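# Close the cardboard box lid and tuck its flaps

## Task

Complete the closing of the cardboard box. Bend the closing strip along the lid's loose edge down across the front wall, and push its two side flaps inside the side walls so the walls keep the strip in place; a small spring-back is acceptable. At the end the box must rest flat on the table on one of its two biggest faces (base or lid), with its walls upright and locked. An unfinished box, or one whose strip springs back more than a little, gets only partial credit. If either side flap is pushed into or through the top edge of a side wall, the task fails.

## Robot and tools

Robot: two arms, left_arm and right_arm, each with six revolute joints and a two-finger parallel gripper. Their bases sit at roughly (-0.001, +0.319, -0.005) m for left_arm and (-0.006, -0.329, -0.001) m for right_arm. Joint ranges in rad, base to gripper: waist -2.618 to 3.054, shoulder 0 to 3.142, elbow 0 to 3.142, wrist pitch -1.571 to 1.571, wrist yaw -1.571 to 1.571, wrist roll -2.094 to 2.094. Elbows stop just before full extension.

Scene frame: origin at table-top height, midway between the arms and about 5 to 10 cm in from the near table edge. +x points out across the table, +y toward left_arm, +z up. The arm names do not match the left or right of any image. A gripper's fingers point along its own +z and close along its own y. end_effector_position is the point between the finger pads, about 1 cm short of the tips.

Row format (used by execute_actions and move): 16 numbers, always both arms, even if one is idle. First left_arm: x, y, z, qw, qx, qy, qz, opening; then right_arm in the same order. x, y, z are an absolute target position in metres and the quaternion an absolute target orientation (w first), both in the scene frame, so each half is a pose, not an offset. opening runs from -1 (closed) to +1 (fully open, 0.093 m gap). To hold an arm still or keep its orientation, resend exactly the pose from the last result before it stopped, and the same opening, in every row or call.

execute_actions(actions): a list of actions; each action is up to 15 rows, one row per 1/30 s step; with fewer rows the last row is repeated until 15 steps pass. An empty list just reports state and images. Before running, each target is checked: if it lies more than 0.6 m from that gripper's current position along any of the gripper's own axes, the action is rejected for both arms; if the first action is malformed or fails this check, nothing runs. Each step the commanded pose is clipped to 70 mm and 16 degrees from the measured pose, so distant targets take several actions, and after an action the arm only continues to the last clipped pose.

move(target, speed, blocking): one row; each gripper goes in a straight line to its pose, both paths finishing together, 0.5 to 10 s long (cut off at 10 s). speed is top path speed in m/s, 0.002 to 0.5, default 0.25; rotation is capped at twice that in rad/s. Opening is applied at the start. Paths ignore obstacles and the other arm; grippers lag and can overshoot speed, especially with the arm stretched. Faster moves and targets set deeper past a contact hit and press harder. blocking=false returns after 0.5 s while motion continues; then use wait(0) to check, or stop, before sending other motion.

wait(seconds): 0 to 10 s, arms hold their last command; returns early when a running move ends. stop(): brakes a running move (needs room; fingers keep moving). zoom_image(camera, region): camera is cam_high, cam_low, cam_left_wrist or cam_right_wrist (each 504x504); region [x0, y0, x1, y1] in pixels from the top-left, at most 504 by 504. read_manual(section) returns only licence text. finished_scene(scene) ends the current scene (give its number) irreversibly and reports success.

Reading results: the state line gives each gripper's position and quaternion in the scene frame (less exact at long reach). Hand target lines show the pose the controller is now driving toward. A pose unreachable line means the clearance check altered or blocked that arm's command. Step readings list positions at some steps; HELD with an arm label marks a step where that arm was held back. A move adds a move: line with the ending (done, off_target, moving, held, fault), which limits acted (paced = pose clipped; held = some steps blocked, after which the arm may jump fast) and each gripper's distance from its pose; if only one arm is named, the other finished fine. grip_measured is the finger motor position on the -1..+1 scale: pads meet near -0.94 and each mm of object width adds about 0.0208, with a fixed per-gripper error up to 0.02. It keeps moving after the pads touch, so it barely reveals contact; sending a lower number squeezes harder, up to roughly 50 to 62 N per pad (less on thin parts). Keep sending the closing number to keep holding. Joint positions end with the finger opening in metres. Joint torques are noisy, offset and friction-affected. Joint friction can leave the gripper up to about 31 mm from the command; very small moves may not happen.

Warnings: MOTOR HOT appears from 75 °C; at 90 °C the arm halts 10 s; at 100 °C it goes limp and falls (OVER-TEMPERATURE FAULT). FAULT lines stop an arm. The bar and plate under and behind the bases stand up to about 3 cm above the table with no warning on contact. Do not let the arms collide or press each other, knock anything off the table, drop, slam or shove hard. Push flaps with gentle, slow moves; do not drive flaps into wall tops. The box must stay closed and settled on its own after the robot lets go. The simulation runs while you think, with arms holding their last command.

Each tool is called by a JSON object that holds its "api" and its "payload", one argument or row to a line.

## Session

{"api": "execute_actions", "payload": {
  "actions": []
}}

Scene clock: 0.00 s.
left_arm: end_effector_position=(+0.3816, +0.3197, +0.3870) grip_measured=+1.000 end_effector_quat_wxyz=(+0.701, -0.001, +0.713, -0.003) | right_arm: end_effector_position=(+0.3680, -0.3703, +0.3960) grip_measured=+0.989 end_effector_quat_wxyz=(+0.701, +0.036, +0.712, -0.020)
Joint positions: left_arm=[ 0.013  1.043  1.031  0.014 -0.012  0.003  0.093] | right_arm=[ 0.004  1.037  1.043 -0.015  0.004 -0.009  0.093]
Joint velocities: left_arm=[-0.002 -0.002 -0.022  0.051  0.051 -0.037  0.   ] | right_arm=[ 0.002 -0.007 -0.022 -0.037 -0.066 -0.051 -0.001]
Joint torques (N m, as the arm reports them, + toward a larger angle): no reading
Motor temperatures (°C, as the motors report them): left_arm=[20 42 31 24 18 20] | right_arm=[19 37 26 24 18 20]
Hand target (left_arm): +0.382, +0.320, +0.387; +0.701, -0.001, +0.713, -0.003
Hand target (right_arm): +0.368, -0.370, +0.396; +0.701, +0.036, +0.712, -0.020

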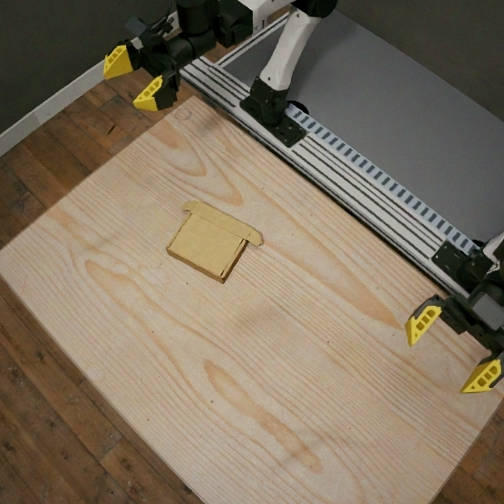

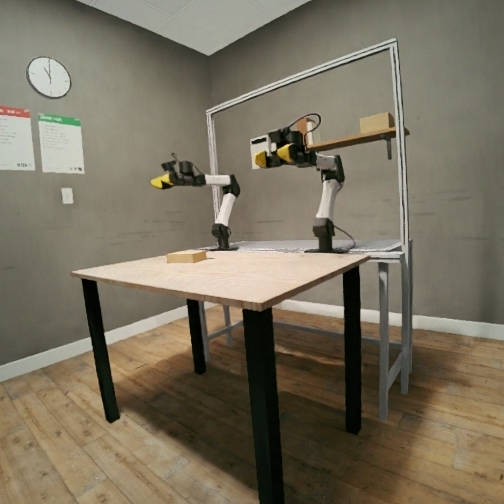

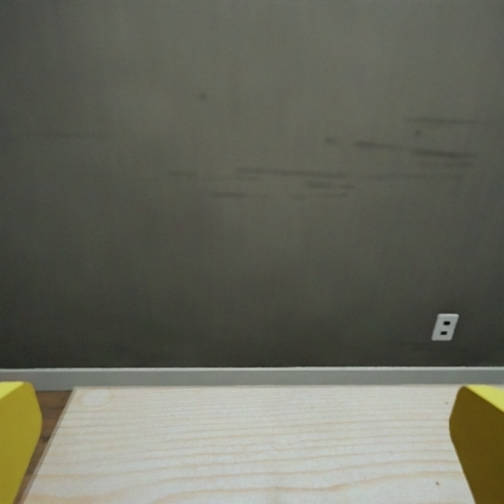

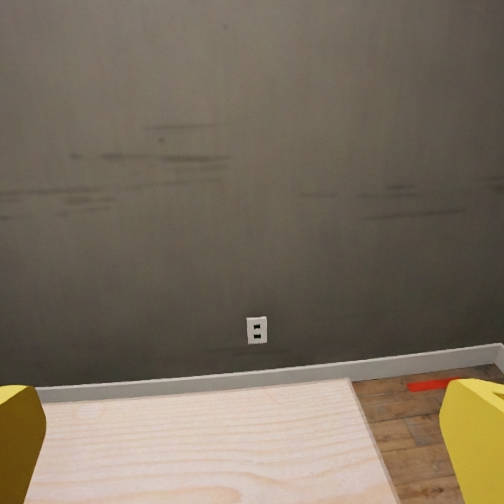

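{"api": "zoom_image", "payload": {
  "camera": "cam_high",
  "region": [150, 185, 280, 295]
}}

{"api": "zoom_image", "payload": {
  "camera": "cam_low",
  "region": [150, 230, 240, 280]
}}

Region (150, 185, 280, 295) of cam_high's 504x504 image, scaled by 3.877, with more detail than that image has; it fills the top 426 rows of this view, and the rest is white.

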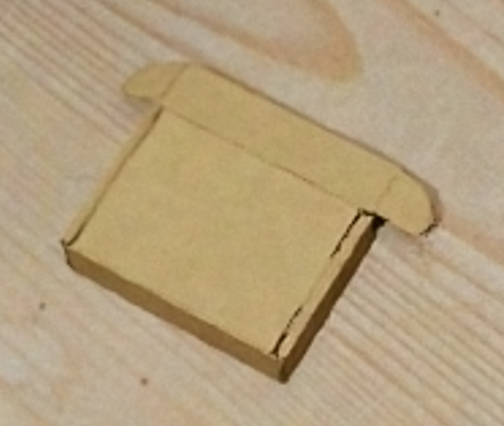

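Region (150, 230, 240, 280) of cam_low's 504x504 image, scaled by 5.600, with more detail than that image has.

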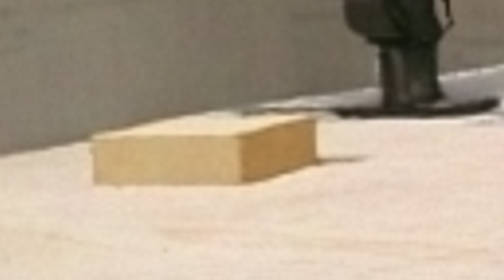

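{"api": "move", "payload": {
  "target": [0.31,0.18,0.13,0,0,0.924,-0.383,0.0, 0.405,-0.31,0.09,0,-0.707,0.707,0,-0.1],
  "speed": 0.3
}}

Scene clock: 52.40 s.
left_arm: end_effector_position=(+0.3091, +0.1831, +0.1208) grip_measured=+0.002 end_effector_quat_wxyz=(-0.003, -0.003, +0.928, -0.373) | right_arm: end_effector_position=(+0.4029, -0.3146, +0.0924) grip_measured=-0.098 end_effector_quat_wxyz=(-0.005, +0.703, -0.711, -0.001)
Joint positions: left_arm=[-0.045  1.696  1.262 -1.055  0.751 -0.104  0.045] | right_arm=[ 0.132  2.103  1.848 -1.306  0.023 -1.507  0.04 ]
Joint velocities: left_arm=[ 0.007 -0.027  0.012  0.037 -0.022 -0.007  0.   ] | right_arm=[-0.012 -0.002 -0.012 -0.125  0.007  0.081 -0.   ]
Joint torques (N m, as the arm reports them, + toward a larger angle): left_arm=[-0.77 -7.76  9.49  0.44  0.5   0.22] | right_arm=[ 0.59 -9.64 10.11  0.29  0.03 -0.2 ]
Motor temperatures (°C, as the motors report them): left_arm=[20 38 37 33 18 20] | right_arm=[19 37 32 30 18 20]
Hand target (left_arm): +0.311, +0.179, +0.129; -0.001, +0.007, +0.925, -0.379
Hand target (right_arm): +0.403, -0.311, +0.095; -0.002, +0.711, -0.703, -0.001
Off the commanded pose (left_arm): 0.010 m, 1 deg.
Off the commanded pose (right_arm): 0.006 m, 1 deg.
move: done

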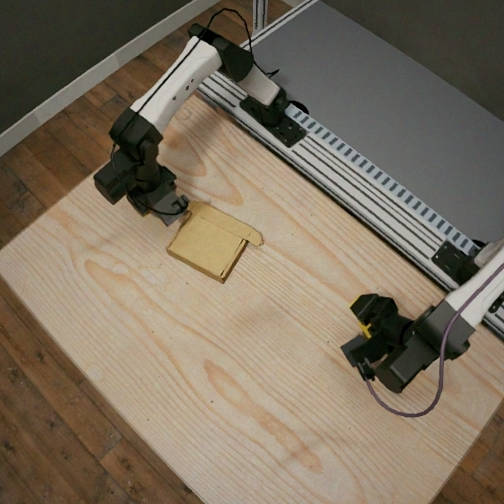

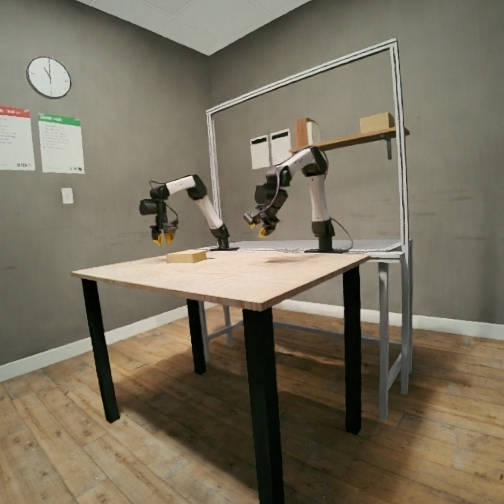

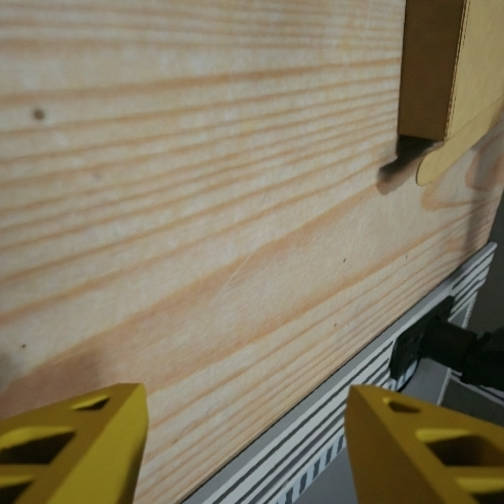

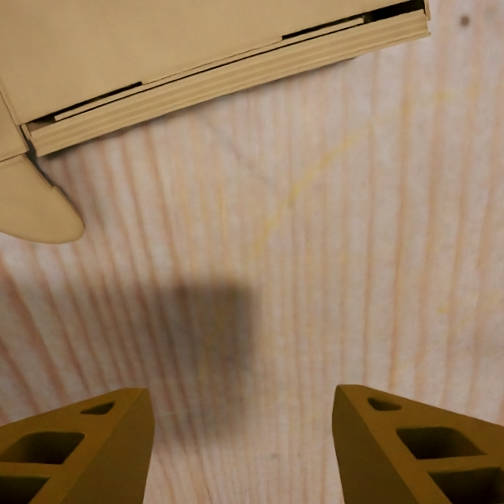

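{"api": "move", "payload": {
  "target": [0.31,0.18,0.13,0,0,0.924,-0.383,0.0, 0.409,-0.292,0.022,0,-0.7985,0.6017,0,-0.2],
  "speed": 0.08
}}

Scene clock: 87.93 s.
left_arm: end_effector_position=(+0.3087, +0.1820, +0.1219) grip_measured=+0.002 end_effector_quat_wxyz=(-0.004, -0.003, +0.926, -0.377) | right_arm: end_effector_position=(+0.4107, -0.2979, +0.0293) grip_measured=-0.198 end_effector_quat_wxyz=(-0.003, +0.790, -0.613, +0.001)
Joint positions: left_arm=[-0.045  1.696  1.262 -1.057  0.761 -0.103  0.045] | right_arm=[ 0.169  2.174  1.707 -1.095  0.029 -1.734  0.036]
Joint velocities: left_arm=[ 0.002  0.022 -0.002 -0.022  0.081 -0.037 -0.   ] | right_arm=[ 0.012 -0.022  0.007 -0.051 -0.007  0.022 -0.002]
Joint torques (N m, as the arm reports them, + toward a larger angle): left_arm=[-0.31 -8.49  8.6   0.46  0.47  0.07] | right_arm=[ 0.83 -9.82  6.43  0.56  0.02 -0.23]
Motor temperatures (°C, as the motors report them): left_arm=[20 42 39 27 18 20] | right_arm=[20 47 33 25 18 20]
Hand target (left_arm): +0.310, +0.180, +0.130; +0.000, -0.000, +0.924, -0.383
Hand target (right_arm): +0.409, -0.292, +0.022; +0.000, +0.799, -0.602, +0.000
Off the commanded pose (left_arm): 0.008 m, 1 deg.
Off the commanded pose (right_arm): 0.009 m, 2 deg.
move: done

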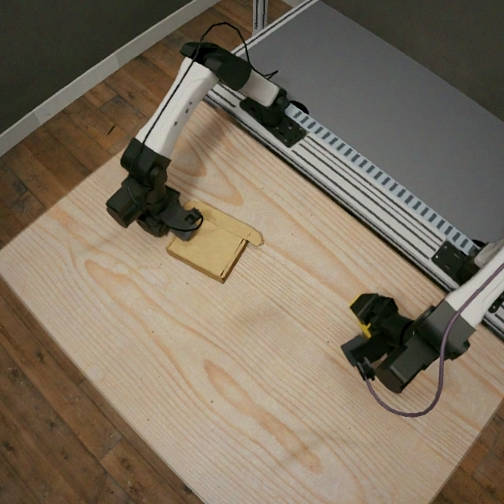

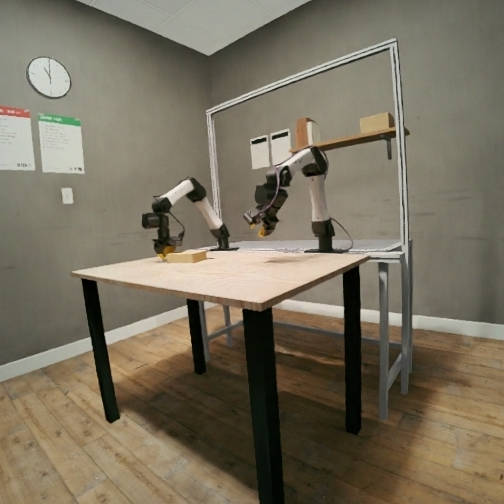

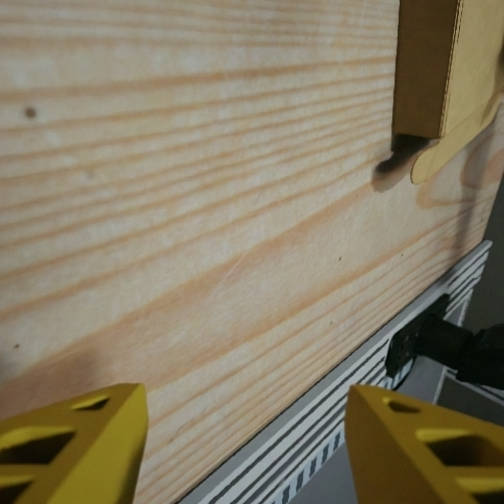

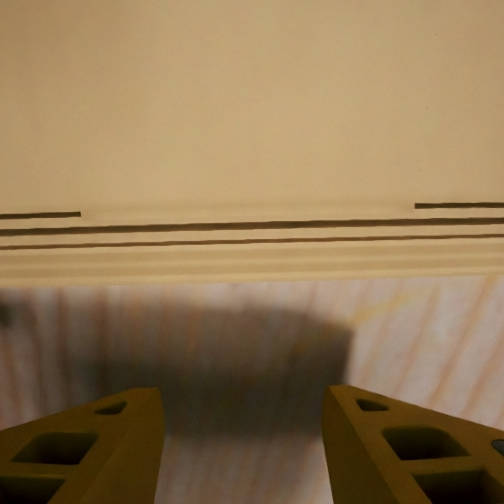

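{"api": "move", "payload": {
  "target": [0.31,0.18,0.13,0,0,0.924,-0.383,0.0, 0.390,-0.098,0.024,0,-0.697,0.717,0,-0.2],
  "speed": 0.06
}}

Scene clock: 96.50 s.
left_arm: end_effector_position=(+0.3087, +0.1820, +0.1219) grip_measured=+0.002 end_effector_quat_wxyz=(-0.004, -0.003, +0.926, -0.377) | right_arm: end_effector_position=(+0.3920, -0.1056, +0.0248) grip_measured=-0.198 end_effector_quat_wxyz=(-0.002, +0.697, -0.717, +0.004)
Joint positions: left_arm=[-0.045  1.696  1.262 -1.057  0.761 -0.103  0.045] | right_arm=[ 0.607  2.363  1.982 -1.194  0.035 -1.016  0.036]
Joint velocities: left_arm=[-0.002  0.002 -0.017 -0.007 -0.037 -0.007  0.001] | right_arm=[-0.002 -0.017 -0.007 -0.022 -0.037 -0.022 -0.   ]
Joint torques (N m, as the arm reports them, + toward a larger angle): left_arm=[-0.3  -8.58  8.55  0.46  0.46  0.09] | right_arm=[  0.65 -10.97  10.03   0.31   0.01  -0.05]
Motor temperatures (°C, as the motors report them): left_arm=[20 43 39 26 18 20] | right_arm=[20 49 33 25 18 20]
Hand target (left_arm): +0.310, +0.180, +0.130; +0.000, -0.000, +0.924, -0.383
Hand target (right_arm): +0.390, -0.100, +0.024; -0.000, +0.697, -0.717, +0.002
Off the commanded pose (left_arm): 0.008 m, 1 deg.
Off the commanded pose (right_arm): 0.008 m, 1 deg.
move: done

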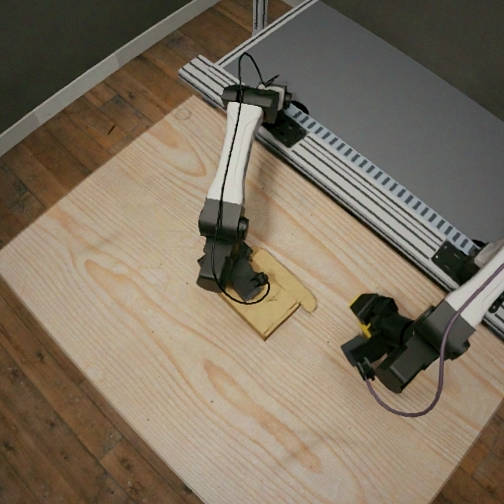

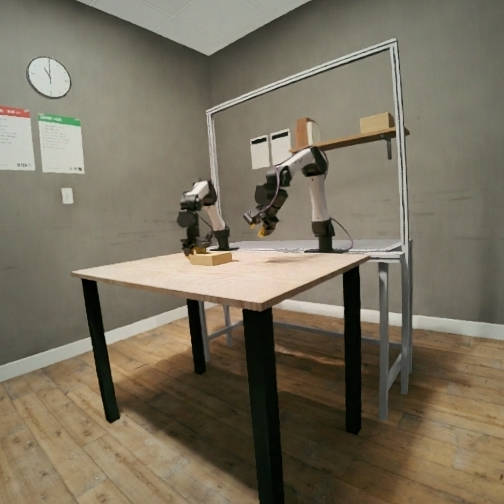

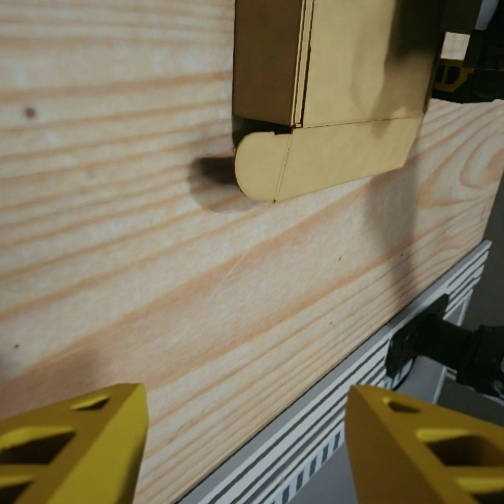

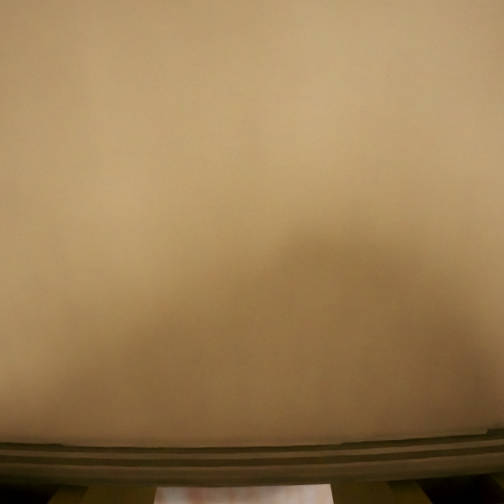

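{"api": "move", "payload": {
  "target": [0.31,0.18,0.13,0,0,0.924,-0.383,0.0, 0.385,-0.135,0.13,0,-0.707,0.707,0,-0.44],
  "speed": 0.15
}}

{"api": "move", "payload": {
  "target": [0.31,0.18,0.13,0,0,0.924,-0.383,0.0, 0.255,-0.030,0.052,0.380,-0.596,0.596,-0.380,-0.44],
  "speed": 0.25
}}

Scene clock: 105.47 s.
left_arm: end_effector_position=(+0.3087, +0.1820, +0.1219) grip_measured=+0.002 end_effector_quat_wxyz=(-0.004, -0.003, +0.926, -0.377) | right_arm: end_effector_position=(+0.3835, -0.1343, +0.1225) grip_measured=-0.438 end_effector_quat_wxyz=(+0.006, +0.705, -0.709, +0.001)
Joint positions: left_arm=[-0.045  1.696  1.262 -1.057  0.761 -0.103  0.045] | right_arm=[ 0.566  2.292  2.252 -1.551  0.035 -1.078  0.024]
Joint velocities: left_arm=[-0.002 -0.012 -0.017  0.081 -0.022 -0.007  0.001] | right_arm=[-0.012 -0.022 -0.007  0.007  0.022  0.022 -0.   ]
Joint torques (N m, as the arm reports them, + toward a larger angle): left_arm=[-0.25 -8.62  8.62  0.46  0.47  0.08] | right_arm=[ -0.53 -11.68   9.93   0.27  -0.03  -0.22]
Motor temperatures (°C, as the motors report them): left_arm=[20 43 39 26 18 20] | right_arm=[20 51 33 25 18 20]
Hand target (left_arm): +0.310, +0.180, +0.130; +0.000, -0.000, +0.924, -0.383
Hand target (right_arm): +0.384, -0.135, +0.130; -0.000, +0.707, -0.707, -0.000
Off the commanded pose (left_arm): 0.008 m, 1 deg.
Off the commanded pose (right_arm): 0.008 m, 1 deg.
move: done

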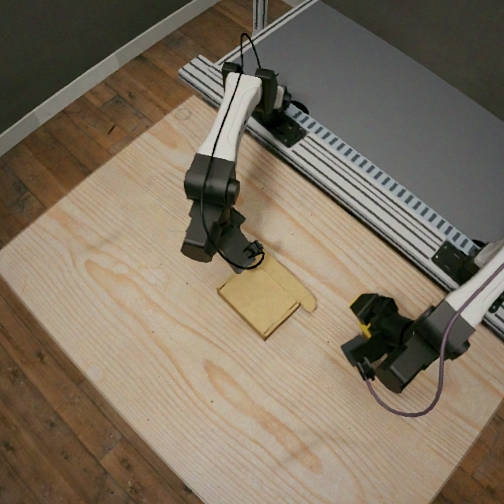

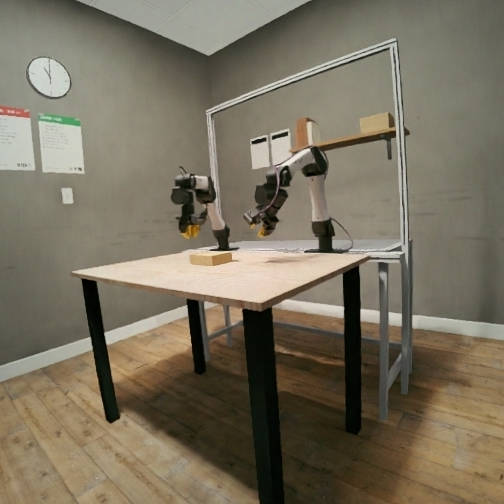

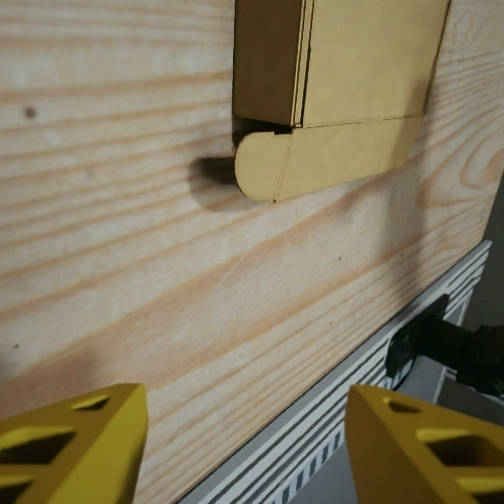

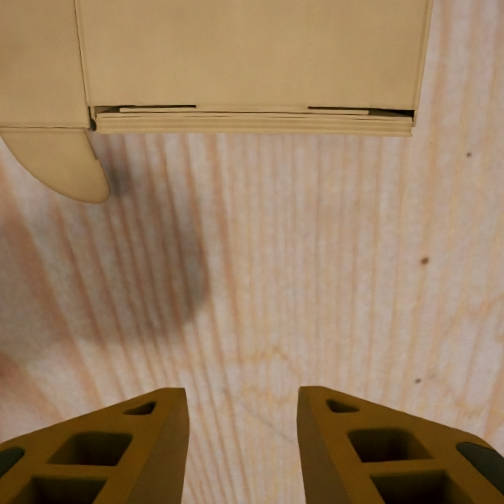

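Scene clock: 108.53 s.
left_arm: end_effector_position=(+0.3087, +0.1820, +0.1219) grip_measured=+0.002 end_effector_quat_wxyz=(-0.004, -0.003, +0.926, -0.377) | right_arm: end_effector_position=(+0.2605, -0.0294, +0.0556) grip_measured=-0.439 end_effector_quat_wxyz=(-0.378, +0.591, -0.601, +0.382)
Joint positions: left_arm=[-0.045  1.696  1.262 -1.057  0.761 -0.103  0.045] | right_arm=[ 1.297  1.917  0.869  0.086  1.038 -0.711  0.024]
Joint velocities: left_arm=[ 0.002  0.007 -0.002  0.051 -0.051 -0.037 -0.   ] | right_arm=[-0.002  0.032  0.012  0.022  0.007 -0.037 -0.   ]
Joint torques (N m, as the arm reports them, + toward a larger angle): left_arm=[-0.3  -8.64  8.58  0.47  0.48  0.07] | right_arm=[ 0.34 -7.03  5.15  1.73  0.49 -0.16]
Motor temperatures (°C, as the motors report them): left_arm=[20 43 39 26 18 20] | right_arm=[20 51 33 25 18 20]
Hand target (left_arm): +0.310, +0.180, +0.130; +0.000, -0.000, +0.924, -0.383
Hand target (right_arm): +0.258, -0.031, +0.050; -0.377, +0.594, -0.596, +0.386
Off the commanded pose (left_arm): 0.008 m, 1 deg.
Off the commanded pose (right_arm): 0.007 m, 1 deg.
move: done

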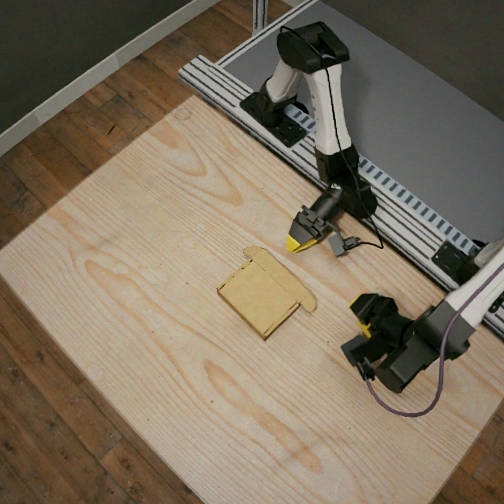

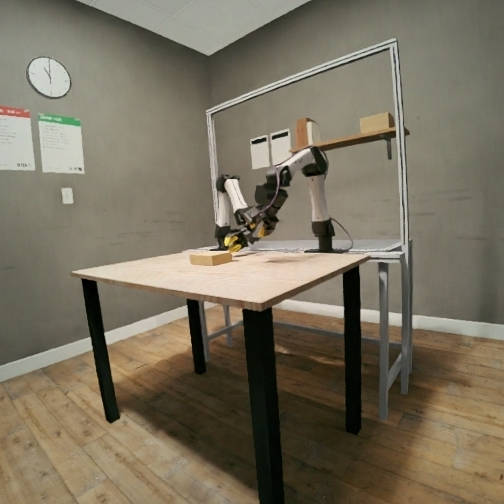

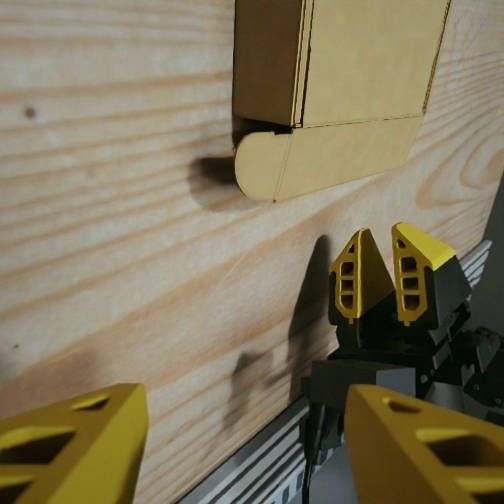

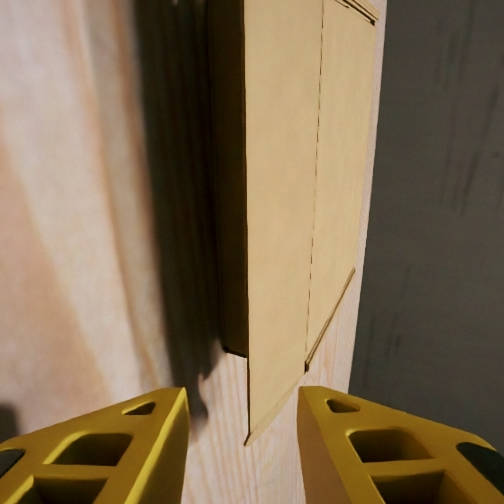

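{"api": "execute_actions", "payload": {
  "actions": []
}}

Scene clock: 131.67 s.
left_arm: end_effector_position=(+0.3087, +0.1820, +0.1219) grip_measured=+0.002 end_effector_quat_wxyz=(-0.004, -0.003, +0.926, -0.377) | right_arm: end_effector_position=(+0.2607, -0.0291, +0.0559) grip_measured=-0.439 end_effector_quat_wxyz=(-0.379, +0.591, -0.601, +0.382)
Joint positions: left_arm=[-0.045  1.696  1.262 -1.057  0.761 -0.103  0.045] | right_arm=[ 1.297  1.917  0.869  0.088  1.039 -0.712  0.024]
Joint velocities: left_arm=[ 0.007  0.002 -0.017 -0.007 -0.007  0.007 -0.   ] | right_arm=[ 0.002  0.007 -0.012  0.022  0.022 -0.037 -0.   ]
Joint torques (N m, as the arm reports them, + toward a larger angle): left_arm=[-0.19 -8.57  8.56  0.47  0.48  0.07] | right_arm=[ 0.35 -7.06  5.11  1.75  0.52 -0.17]
Motor temperatures (°C, as the motors report them): left_arm=[20 45 39 25 18 20] | right_arm=[20 48 31 27 18 20]
Hand target (left_arm): +0.310, +0.180, +0.130; +0.000, -0.000, +0.924, -0.383
Hand target (right_arm): +0.258, -0.031, +0.050; -0.377, +0.594, -0.596, +0.386
Off the commanded pose (left_arm): 0.008 m, 1 deg.
Off the commanded pose (right_arm): 0.007 m, 1 deg.

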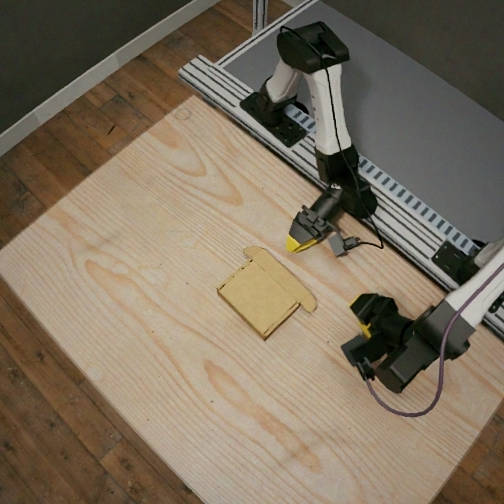

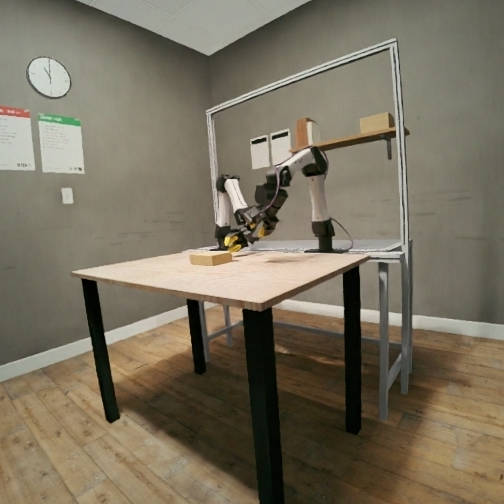

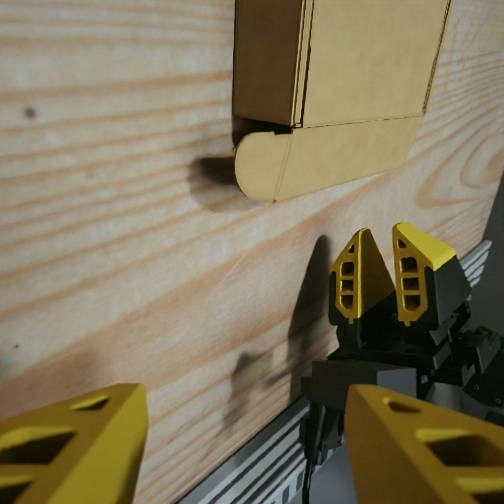

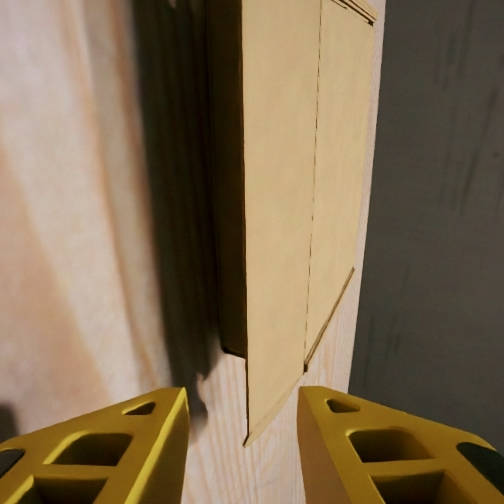

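{"api": "move", "payload": {
  "target": [0.31,0.18,0.13,0,0,0.924,-0.383,0.0, 0.298,-0.032,0.036,0.380,-0.596,0.596,-0.380,-0.44],
  "speed": 0.03
}}

Scene clock: 141.77 s.
left_arm: end_effector_position=(+0.3087, +0.1820, +0.1219) grip_measured=+0.002 end_effector_quat_wxyz=(-0.004, -0.003, +0.926, -0.377) | right_arm: end_effector_position=(+0.2968, -0.0285, +0.0423) grip_measured=-0.439 end_effector_quat_wxyz=(-0.382, +0.594, -0.598, +0.380)
Joint positions: left_arm=[-0.045  1.696  1.262 -1.057  0.761 -0.103  0.045] | right_arm=[ 1.194  1.993  0.869  0.307  0.966 -0.878  0.024]
Joint velocities: left_arm=[-0.002  0.007 -0.027  0.037  0.022  0.007 -0.001] | right_arm=[ 0.002 -0.002 -0.002  0.022  0.022  0.037  0.   ]
Joint torques (N m, as the arm reports them, + toward a larger angle): left_arm=[-0.32 -8.6   8.65  0.45  0.46  0.08] | right_arm=[-0.86 -7.39  5.33  1.99  0.37 -0.22]
Motor temperatures (°C, as the motors report them): left_arm=[20 45 39 25 18 20] | right_arm=[20 47 30 27 18 20]
Hand target (left_arm): +0.310, +0.180, +0.130; +0.000, -0.000, +0.924, -0.383
Hand target (right_arm): +0.298, -0.032, +0.036; -0.380, +0.596, -0.597, +0.380
Off the commanded pose (left_arm): 0.008 m, 1 deg.
Off the commanded pose (right_arm): 0.007 m, 0 deg.
move: done

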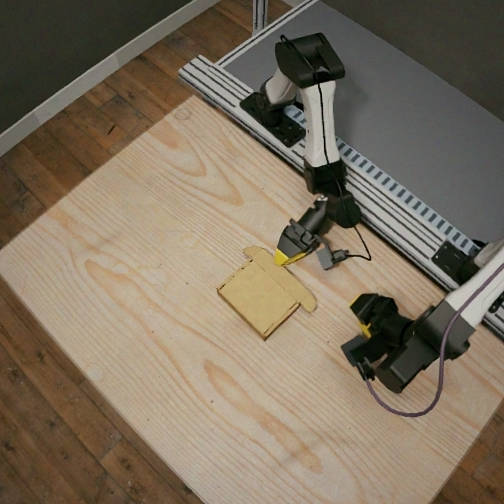

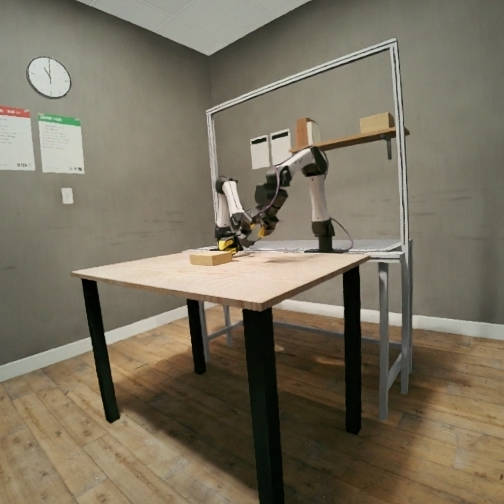

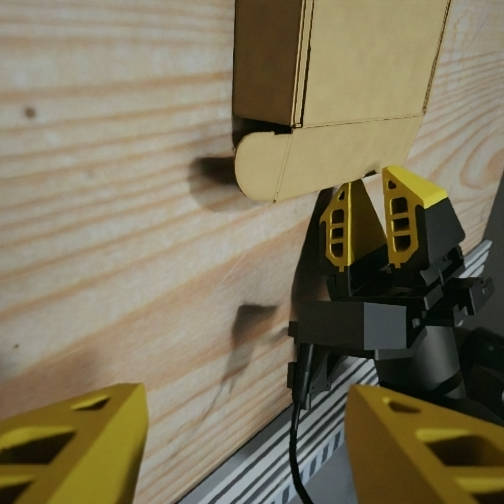

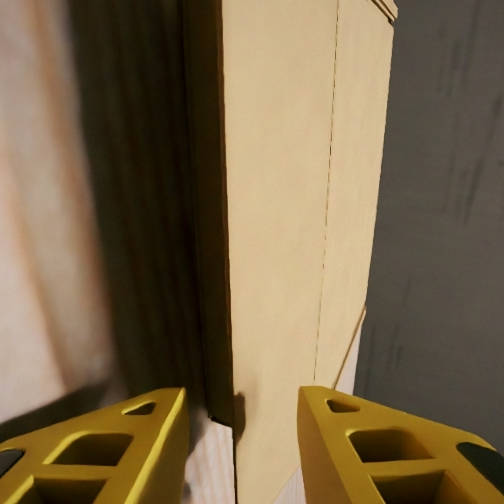

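{"api": "move", "payload": {
  "target": [0.325,0.13,0.10,0,0,0.924,-0.383,0.0, 0.322,-0.032,0.046,0.380,-0.596,0.596,-0.380,-0.44],
  "speed": 0.03
}}

Scene clock: 147.73 s.
left_arm: end_effector_position=(+0.3287, +0.1322, +0.1090) grip_measured=+0.002 end_effector_quat_wxyz=(+0.007, +0.002, +0.922, -0.387) | right_arm: end_effector_position=(+0.3143, -0.0397, +0.0401) grip_measured=-0.439 end_effector_quat_wxyz=(-0.366, +0.605, -0.594, +0.384)
Joint positions: left_arm=[-0.183  1.757  1.262 -0.838  0.758 -0.293  0.045] | right_arm=[ 1.133  1.993  0.869  0.328  0.923 -0.954  0.024]
Joint velocities: left_arm=[-0.002 -0.002  0.002 -0.037  0.022 -0.022  0.001] | right_arm=[-0.002  0.002 -0.012  0.022 -0.051 -0.066  0.001]
Joint torques (N m, as the arm reports them, + toward a larger angle): left_arm=[-0.7  -8.24  5.35  1.06  0.27  0.02] | right_arm=[-0.92 -7.61  9.61  2.04  0.29 -0.2 ]
Motor temperatures (°C, as the motors report them): left_arm=[20 45 39 25 18 20] | right_arm=[20 47 30 27 18 20]
Hand target (left_arm): +0.326, +0.131, +0.100; +0.001, -0.001, +0.924, -0.383
Hand target (right_arm): +0.322, -0.032, +0.046; -0.380, +0.596, -0.596, +0.380
Off the commanded pose (left_arm): 0.010 m, 1 deg.
Off the commanded pose (right_arm): 0.012 m, 2 deg.
move: off_target (right_arm)

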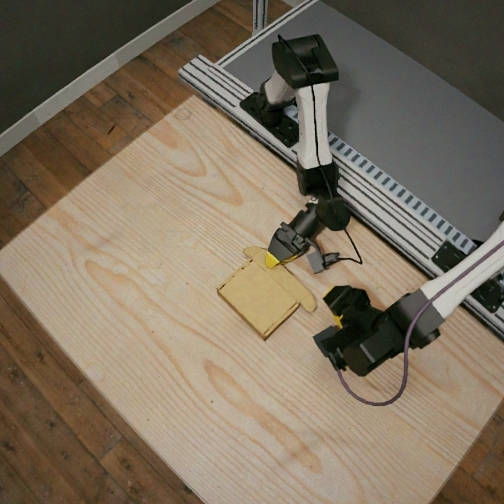

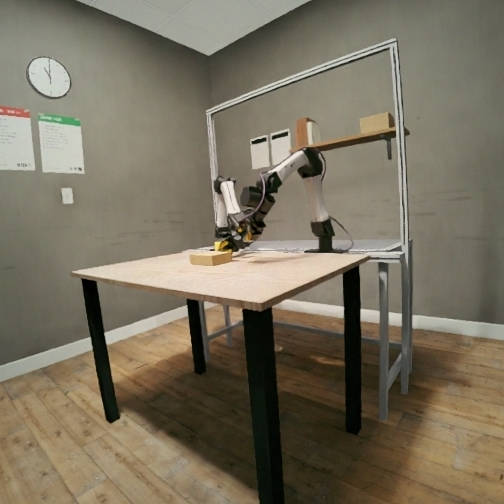

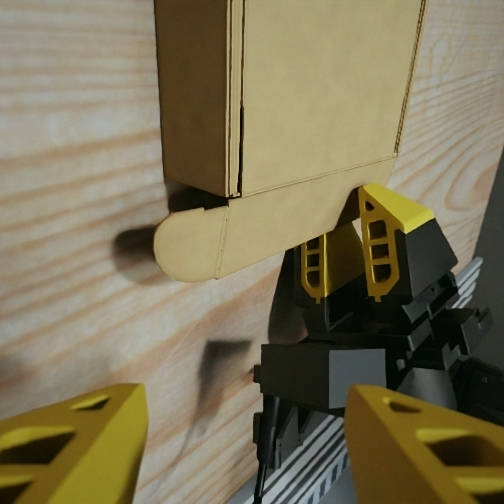

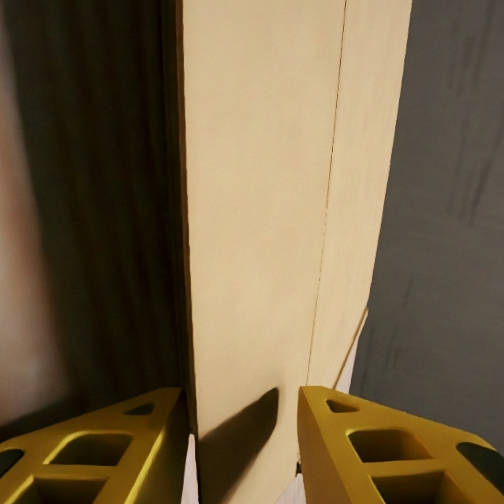

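{"api": "move", "payload": {
  "target": [0.325,0.13,0.10,0,0,0.924,-0.383,0.0, 0.324,-0.032,0.064,0.380,-0.596,0.596,-0.380,-0.55],
  "speed": 0.015
}}

Scene clock: 153.43 s.
left_arm: end_effector_position=(+0.3292, +0.1321, +0.1091) grip_measured=+0.002 end_effector_quat_wxyz=(+0.008, +0.002, +0.922, -0.387) | right_arm: end_effector_position=(+0.3171, -0.0346, +0.0523) grip_measured=-0.549 end_effector_quat_wxyz=(-0.371, +0.603, -0.593, +0.383)
Joint positions: left_arm=[-0.183  1.757  1.262 -0.835  0.757 -0.295  0.045] | right_arm=[ 1.133  1.97   0.896  0.294  0.92  -0.961  0.019]
Joint velocities: left_arm=[-0.007 -0.027 -0.002  0.007 -0.051 -0.037  0.001] | right_arm=[ 0.007 -0.007 -0.012  0.066  0.037  0.022 -0.   ]
Joint torques (N m, as the arm reports them, + toward a larger angle): left_arm=[-0.84 -8.31  5.3   1.08  0.27  0.04] | right_arm=[-1.23 -9.79  9.29  1.75  0.32 -0.18]
Motor temperatures (°C, as the motors report them): left_arm=[20 45 39 25 18 20] | right_arm=[20 47 31 27 18 20]
Hand target (left_arm): +0.325, +0.130, +0.100; -0.000, +0.000, +0.924, -0.383
Hand target (right_arm): +0.324, -0.032, +0.064; -0.380, +0.596, -0.596, +0.380
Off the commanded pose (left_arm): 0.010 m, 1 deg.
Off the commanded pose (right_arm): 0.014 m, 1 deg.
move: off_target (right_arm)

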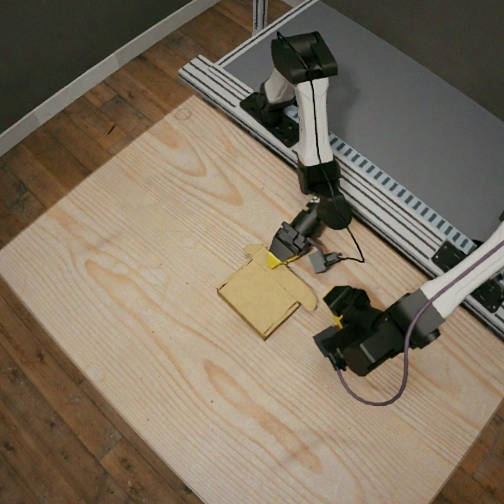

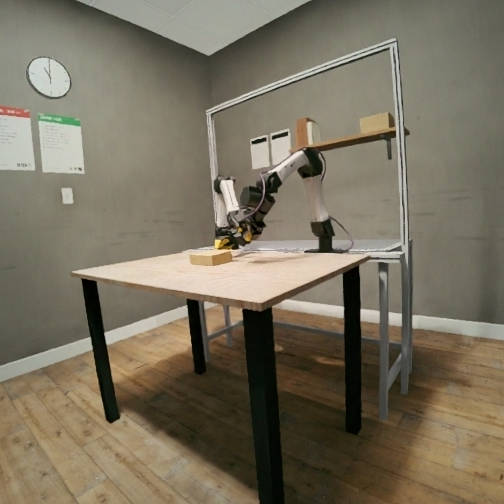

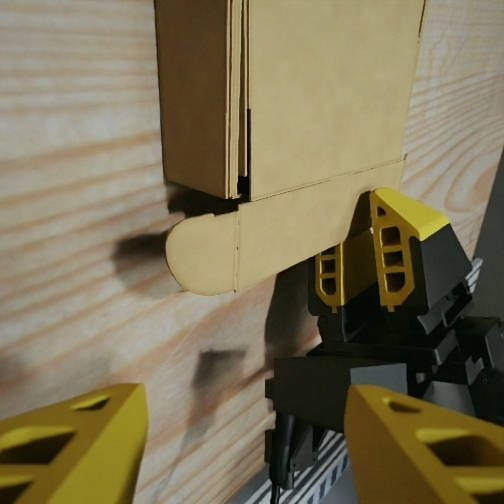

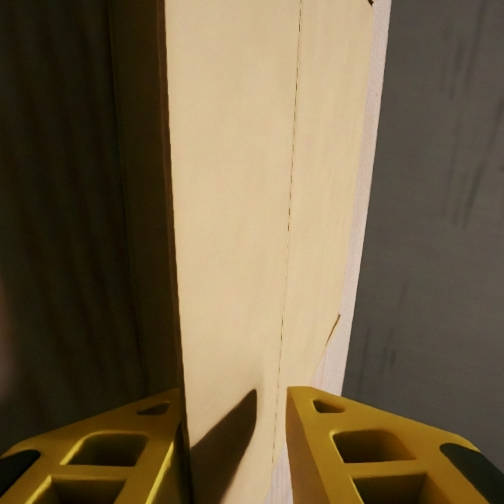

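{"api": "execute_actions", "payload": {
  "actions": [
    [[0.325,0.13,0.10,0,0,0.924,-0.383,0.0, 0.324,-0.032,0.064,0.380,-0.596,0.596,-0.380,-0.62],[0.325,0.13,0.10,0,0,0.924,-0.383,0.0, 0.324,-0.032,0.064,0.380,-0.596,0.596,-0.380,-0.62],[0.325,0.13,0.10,0,0,0.924,-0.383,0.0, 0.324,-0.032,0.064,0.380,-0.596,0.596,-0.380,-0.65],[0.325,0.13,0.10,0,0,0.924,-0.383,0.0, 0.324,-0.032,0.064,0.380,-0.596,0.596,-0.380,-0.65],[0.325,0.13,0.10,0,0,0.924,-0.383,0.0, 0.324,-0.032,0.064,0.380,-0.596,0.596,-0.380,-0.68],[0.325,0.13,0.10,0,0,0.924,-0.383,0.0, 0.324,-0.032,0.064,0.380,-0.596,0.596,-0.380,-0.68],[0.325,0.13,0.10,0,0,0.924,-0.383,0.0, 0.324,-0.032,0.064,0.380,-0.596,0.596,-0.380,-0.71],[0.325,0.13,0.10,0,0,0.924,-0.383,0.0, 0.324,-0.032,0.064,0.380,-0.596,0.596,-0.380,-0.71],[0.325,0.13,0.10,0,0,0.924,-0.383,0.0, 0.324,-0.032,0.064,0.380,-0.596,0.596,-0.380,-0.74],[0.325,0.13,0.10,0,0,0.924,-0.383,0.0, 0.324,-0.032,0.064,0.380,-0.596,0.596,-0.380,-0.74],[0.325,0.13,0.10,0,0,0.924,-0.383,0.0, 0.324,-0.032,0.064,0.380,-0.596,0.596,-0.380,-0.77]],
    [[0.325,0.13,0.10,0,0,0.924,-0.383,0.0, 0.324,-0.032,0.064,0.380,-0.596,0.596,-0.380,-0.80],[0.325,0.13,0.10,0,0,0.924,-0.383,0.0, 0.324,-0.032,0.064,0.380,-0.596,0.596,-0.380,-0.80],[0.325,0.13,0.10,0,0,0.924,-0.383,0.0, 0.324,-0.032,0.064,0.380,-0.596,0.596,-0.380,-0.83],[0.325,0.13,0.10,0,0,0.924,-0.383,0.0, 0.324,-0.032,0.064,0.380,-0.596,0.596,-0.380,-0.83],[0.325,0.13,0.10,0,0,0.924,-0.383,0.0, 0.324,-0.032,0.064,0.380,-0.596,0.596,-0.380,-0.86],[0.325,0.13,0.10,0,0,0.924,-0.383,0.0, 0.324,-0.032,0.064,0.380,-0.596,0.596,-0.380,-0.86],[0.325,0.13,0.10,0,0,0.924,-0.383,0.0, 0.324,-0.032,0.064,0.380,-0.596,0.596,-0.380,-0.89],[0.325,0.13,0.10,0,0,0.924,-0.383,0.0, 0.324,-0.032,0.064,0.380,-0.596,0.596,-0.380,-0.89],[0.325,0.13,0.10,0,0,0.924,-0.383,0.0, 0.324,-0.032,0.064,0.380,-0.596,0.596,-0.380,-0.92],[0.325,0.13,0.10,0,0,0.924,-0.383,0.0, 0.324,-0.032,0.064,0.380,-0.596,0.596,-0.380,-0.92],[0.325,0.13,0.10,0,0,0.924,-0.383,0.0, 0.324,-0.032,0.064,0.380,-0.596,0.596,-0.380,-0.96]]
  ]
}}

Scene clock: 171.47 s.
left_arm: end_effector_position=(+0.3292, +0.1322, +0.1091) grip_measured=+0.002 end_effector_quat_wxyz=(+0.008, +0.002, +0.922, -0.387) | right_arm: end_effector_position=(+0.3197, -0.0349, +0.0583) grip_measured=-0.955 end_effector_quat_wxyz=(-0.376, +0.596, -0.596, +0.386)
Joint positions: left_arm=[-0.183  1.757  1.262 -0.835  0.757 -0.295  0.045] | right_arm=[ 1.13   1.962  0.902  0.294  0.929 -0.962  0.   ]
Joint velocities: left_arm=[ 0.002 -0.007  0.002 -0.051  0.022 -0.007 -0.001] | right_arm=[-0.002  0.007  0.002  0.037  0.007  0.007  0.   ]
Joint torques (N m, as the arm reports them, + toward a larger angle): left_arm=[-0.89 -8.27  5.19  1.05  0.28  0.02] | right_arm=[-1.   -9.    8.89  1.74  0.18 -0.18]
Motor temperatures (°C, as the motors report them): left_arm=[20 45 37 26 18 20] | right_arm=[20 50 32 27 18 20]
Hand target (left_arm): +0.325, +0.130, +0.100; -0.000, +0.000, +0.924, -0.383
Hand target (right_arm): +0.324, -0.032, +0.064; -0.380, +0.596, -0.596, +0.380
Off the commanded pose (left_arm): 0.010 m, 1 deg.
Off the commanded pose (right_arm): 0.008 m, 1 deg.
Step readings (end_effector_position; steps 1 to 15: 1st action; 16 to 30: 2nd action):
0: left_arm (+0.3292, +0.1322, +0.1091) | right_arm (+0.3169, -0.0346, +0.0520)
1: left_arm (+0.3292, +0.1322, +0.1091) | right_arm (+0.3169, -0.0346, +0.0520)
2: left_arm (+0.3292, +0.1322, +0.1091) | right_arm (+0.3169, -0.0346, +0.0520)
4: left_arm (+0.3292, +0.1322, +0.1091) | right_arm (+0.3169, -0.0346, +0.0520)
8: left_arm (+0.3292, +0.1322, +0.1091) | right_arm (+0.3169, -0.0347, +0.0519)
15: left_arm (+0.3292, +0.1322, +0.1091) | right_arm (+0.3169, -0.0347, +0.0519)
16: left_arm (+0.3292, +0.1322, +0.1091) | right_arm (+0.3169, -0.0347, +0.0519)
17: left_arm (+0.3292, +0.1322, +0.1091) | right_arm (+0.3169, -0.0347, +0.0519)
19: left_arm (+0.3292, +0.1322, +0.1091) | right_arm (+0.3169, -0.0348, +0.0520)
23: left_arm (+0.3292, +0.1322, +0.1091) | right_arm (+0.3175, -0.0352, +0.0531)
30: end_effector_position above

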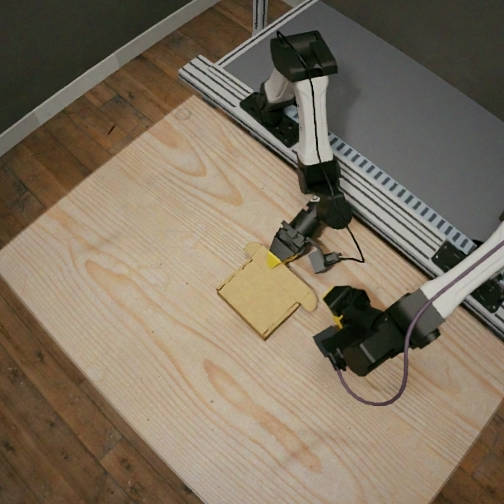

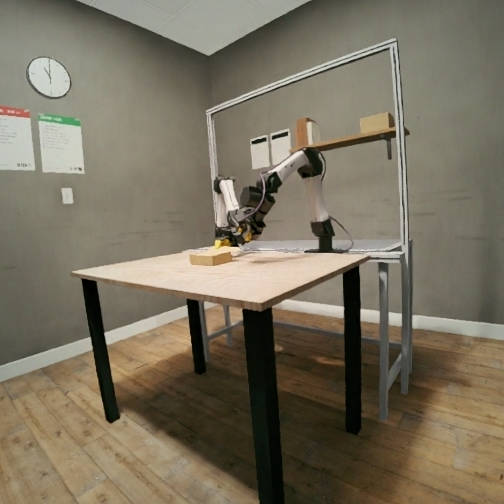

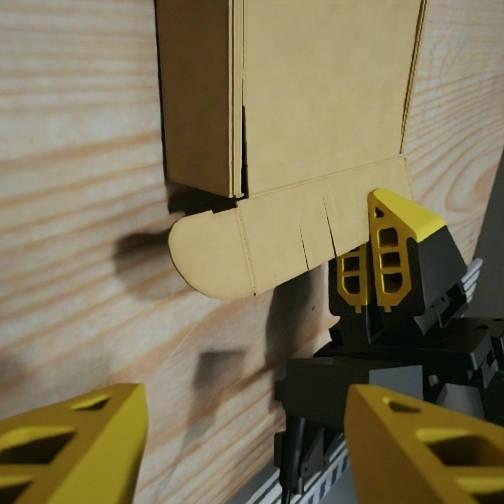

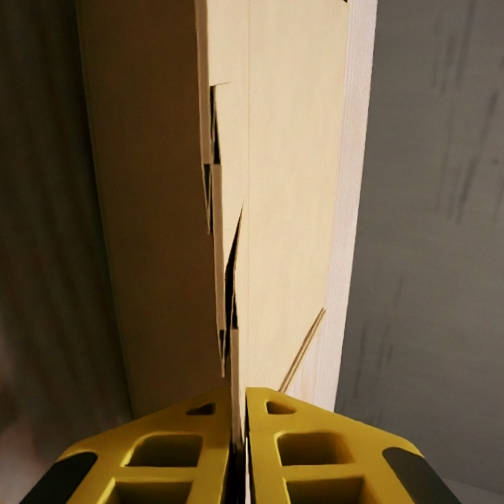

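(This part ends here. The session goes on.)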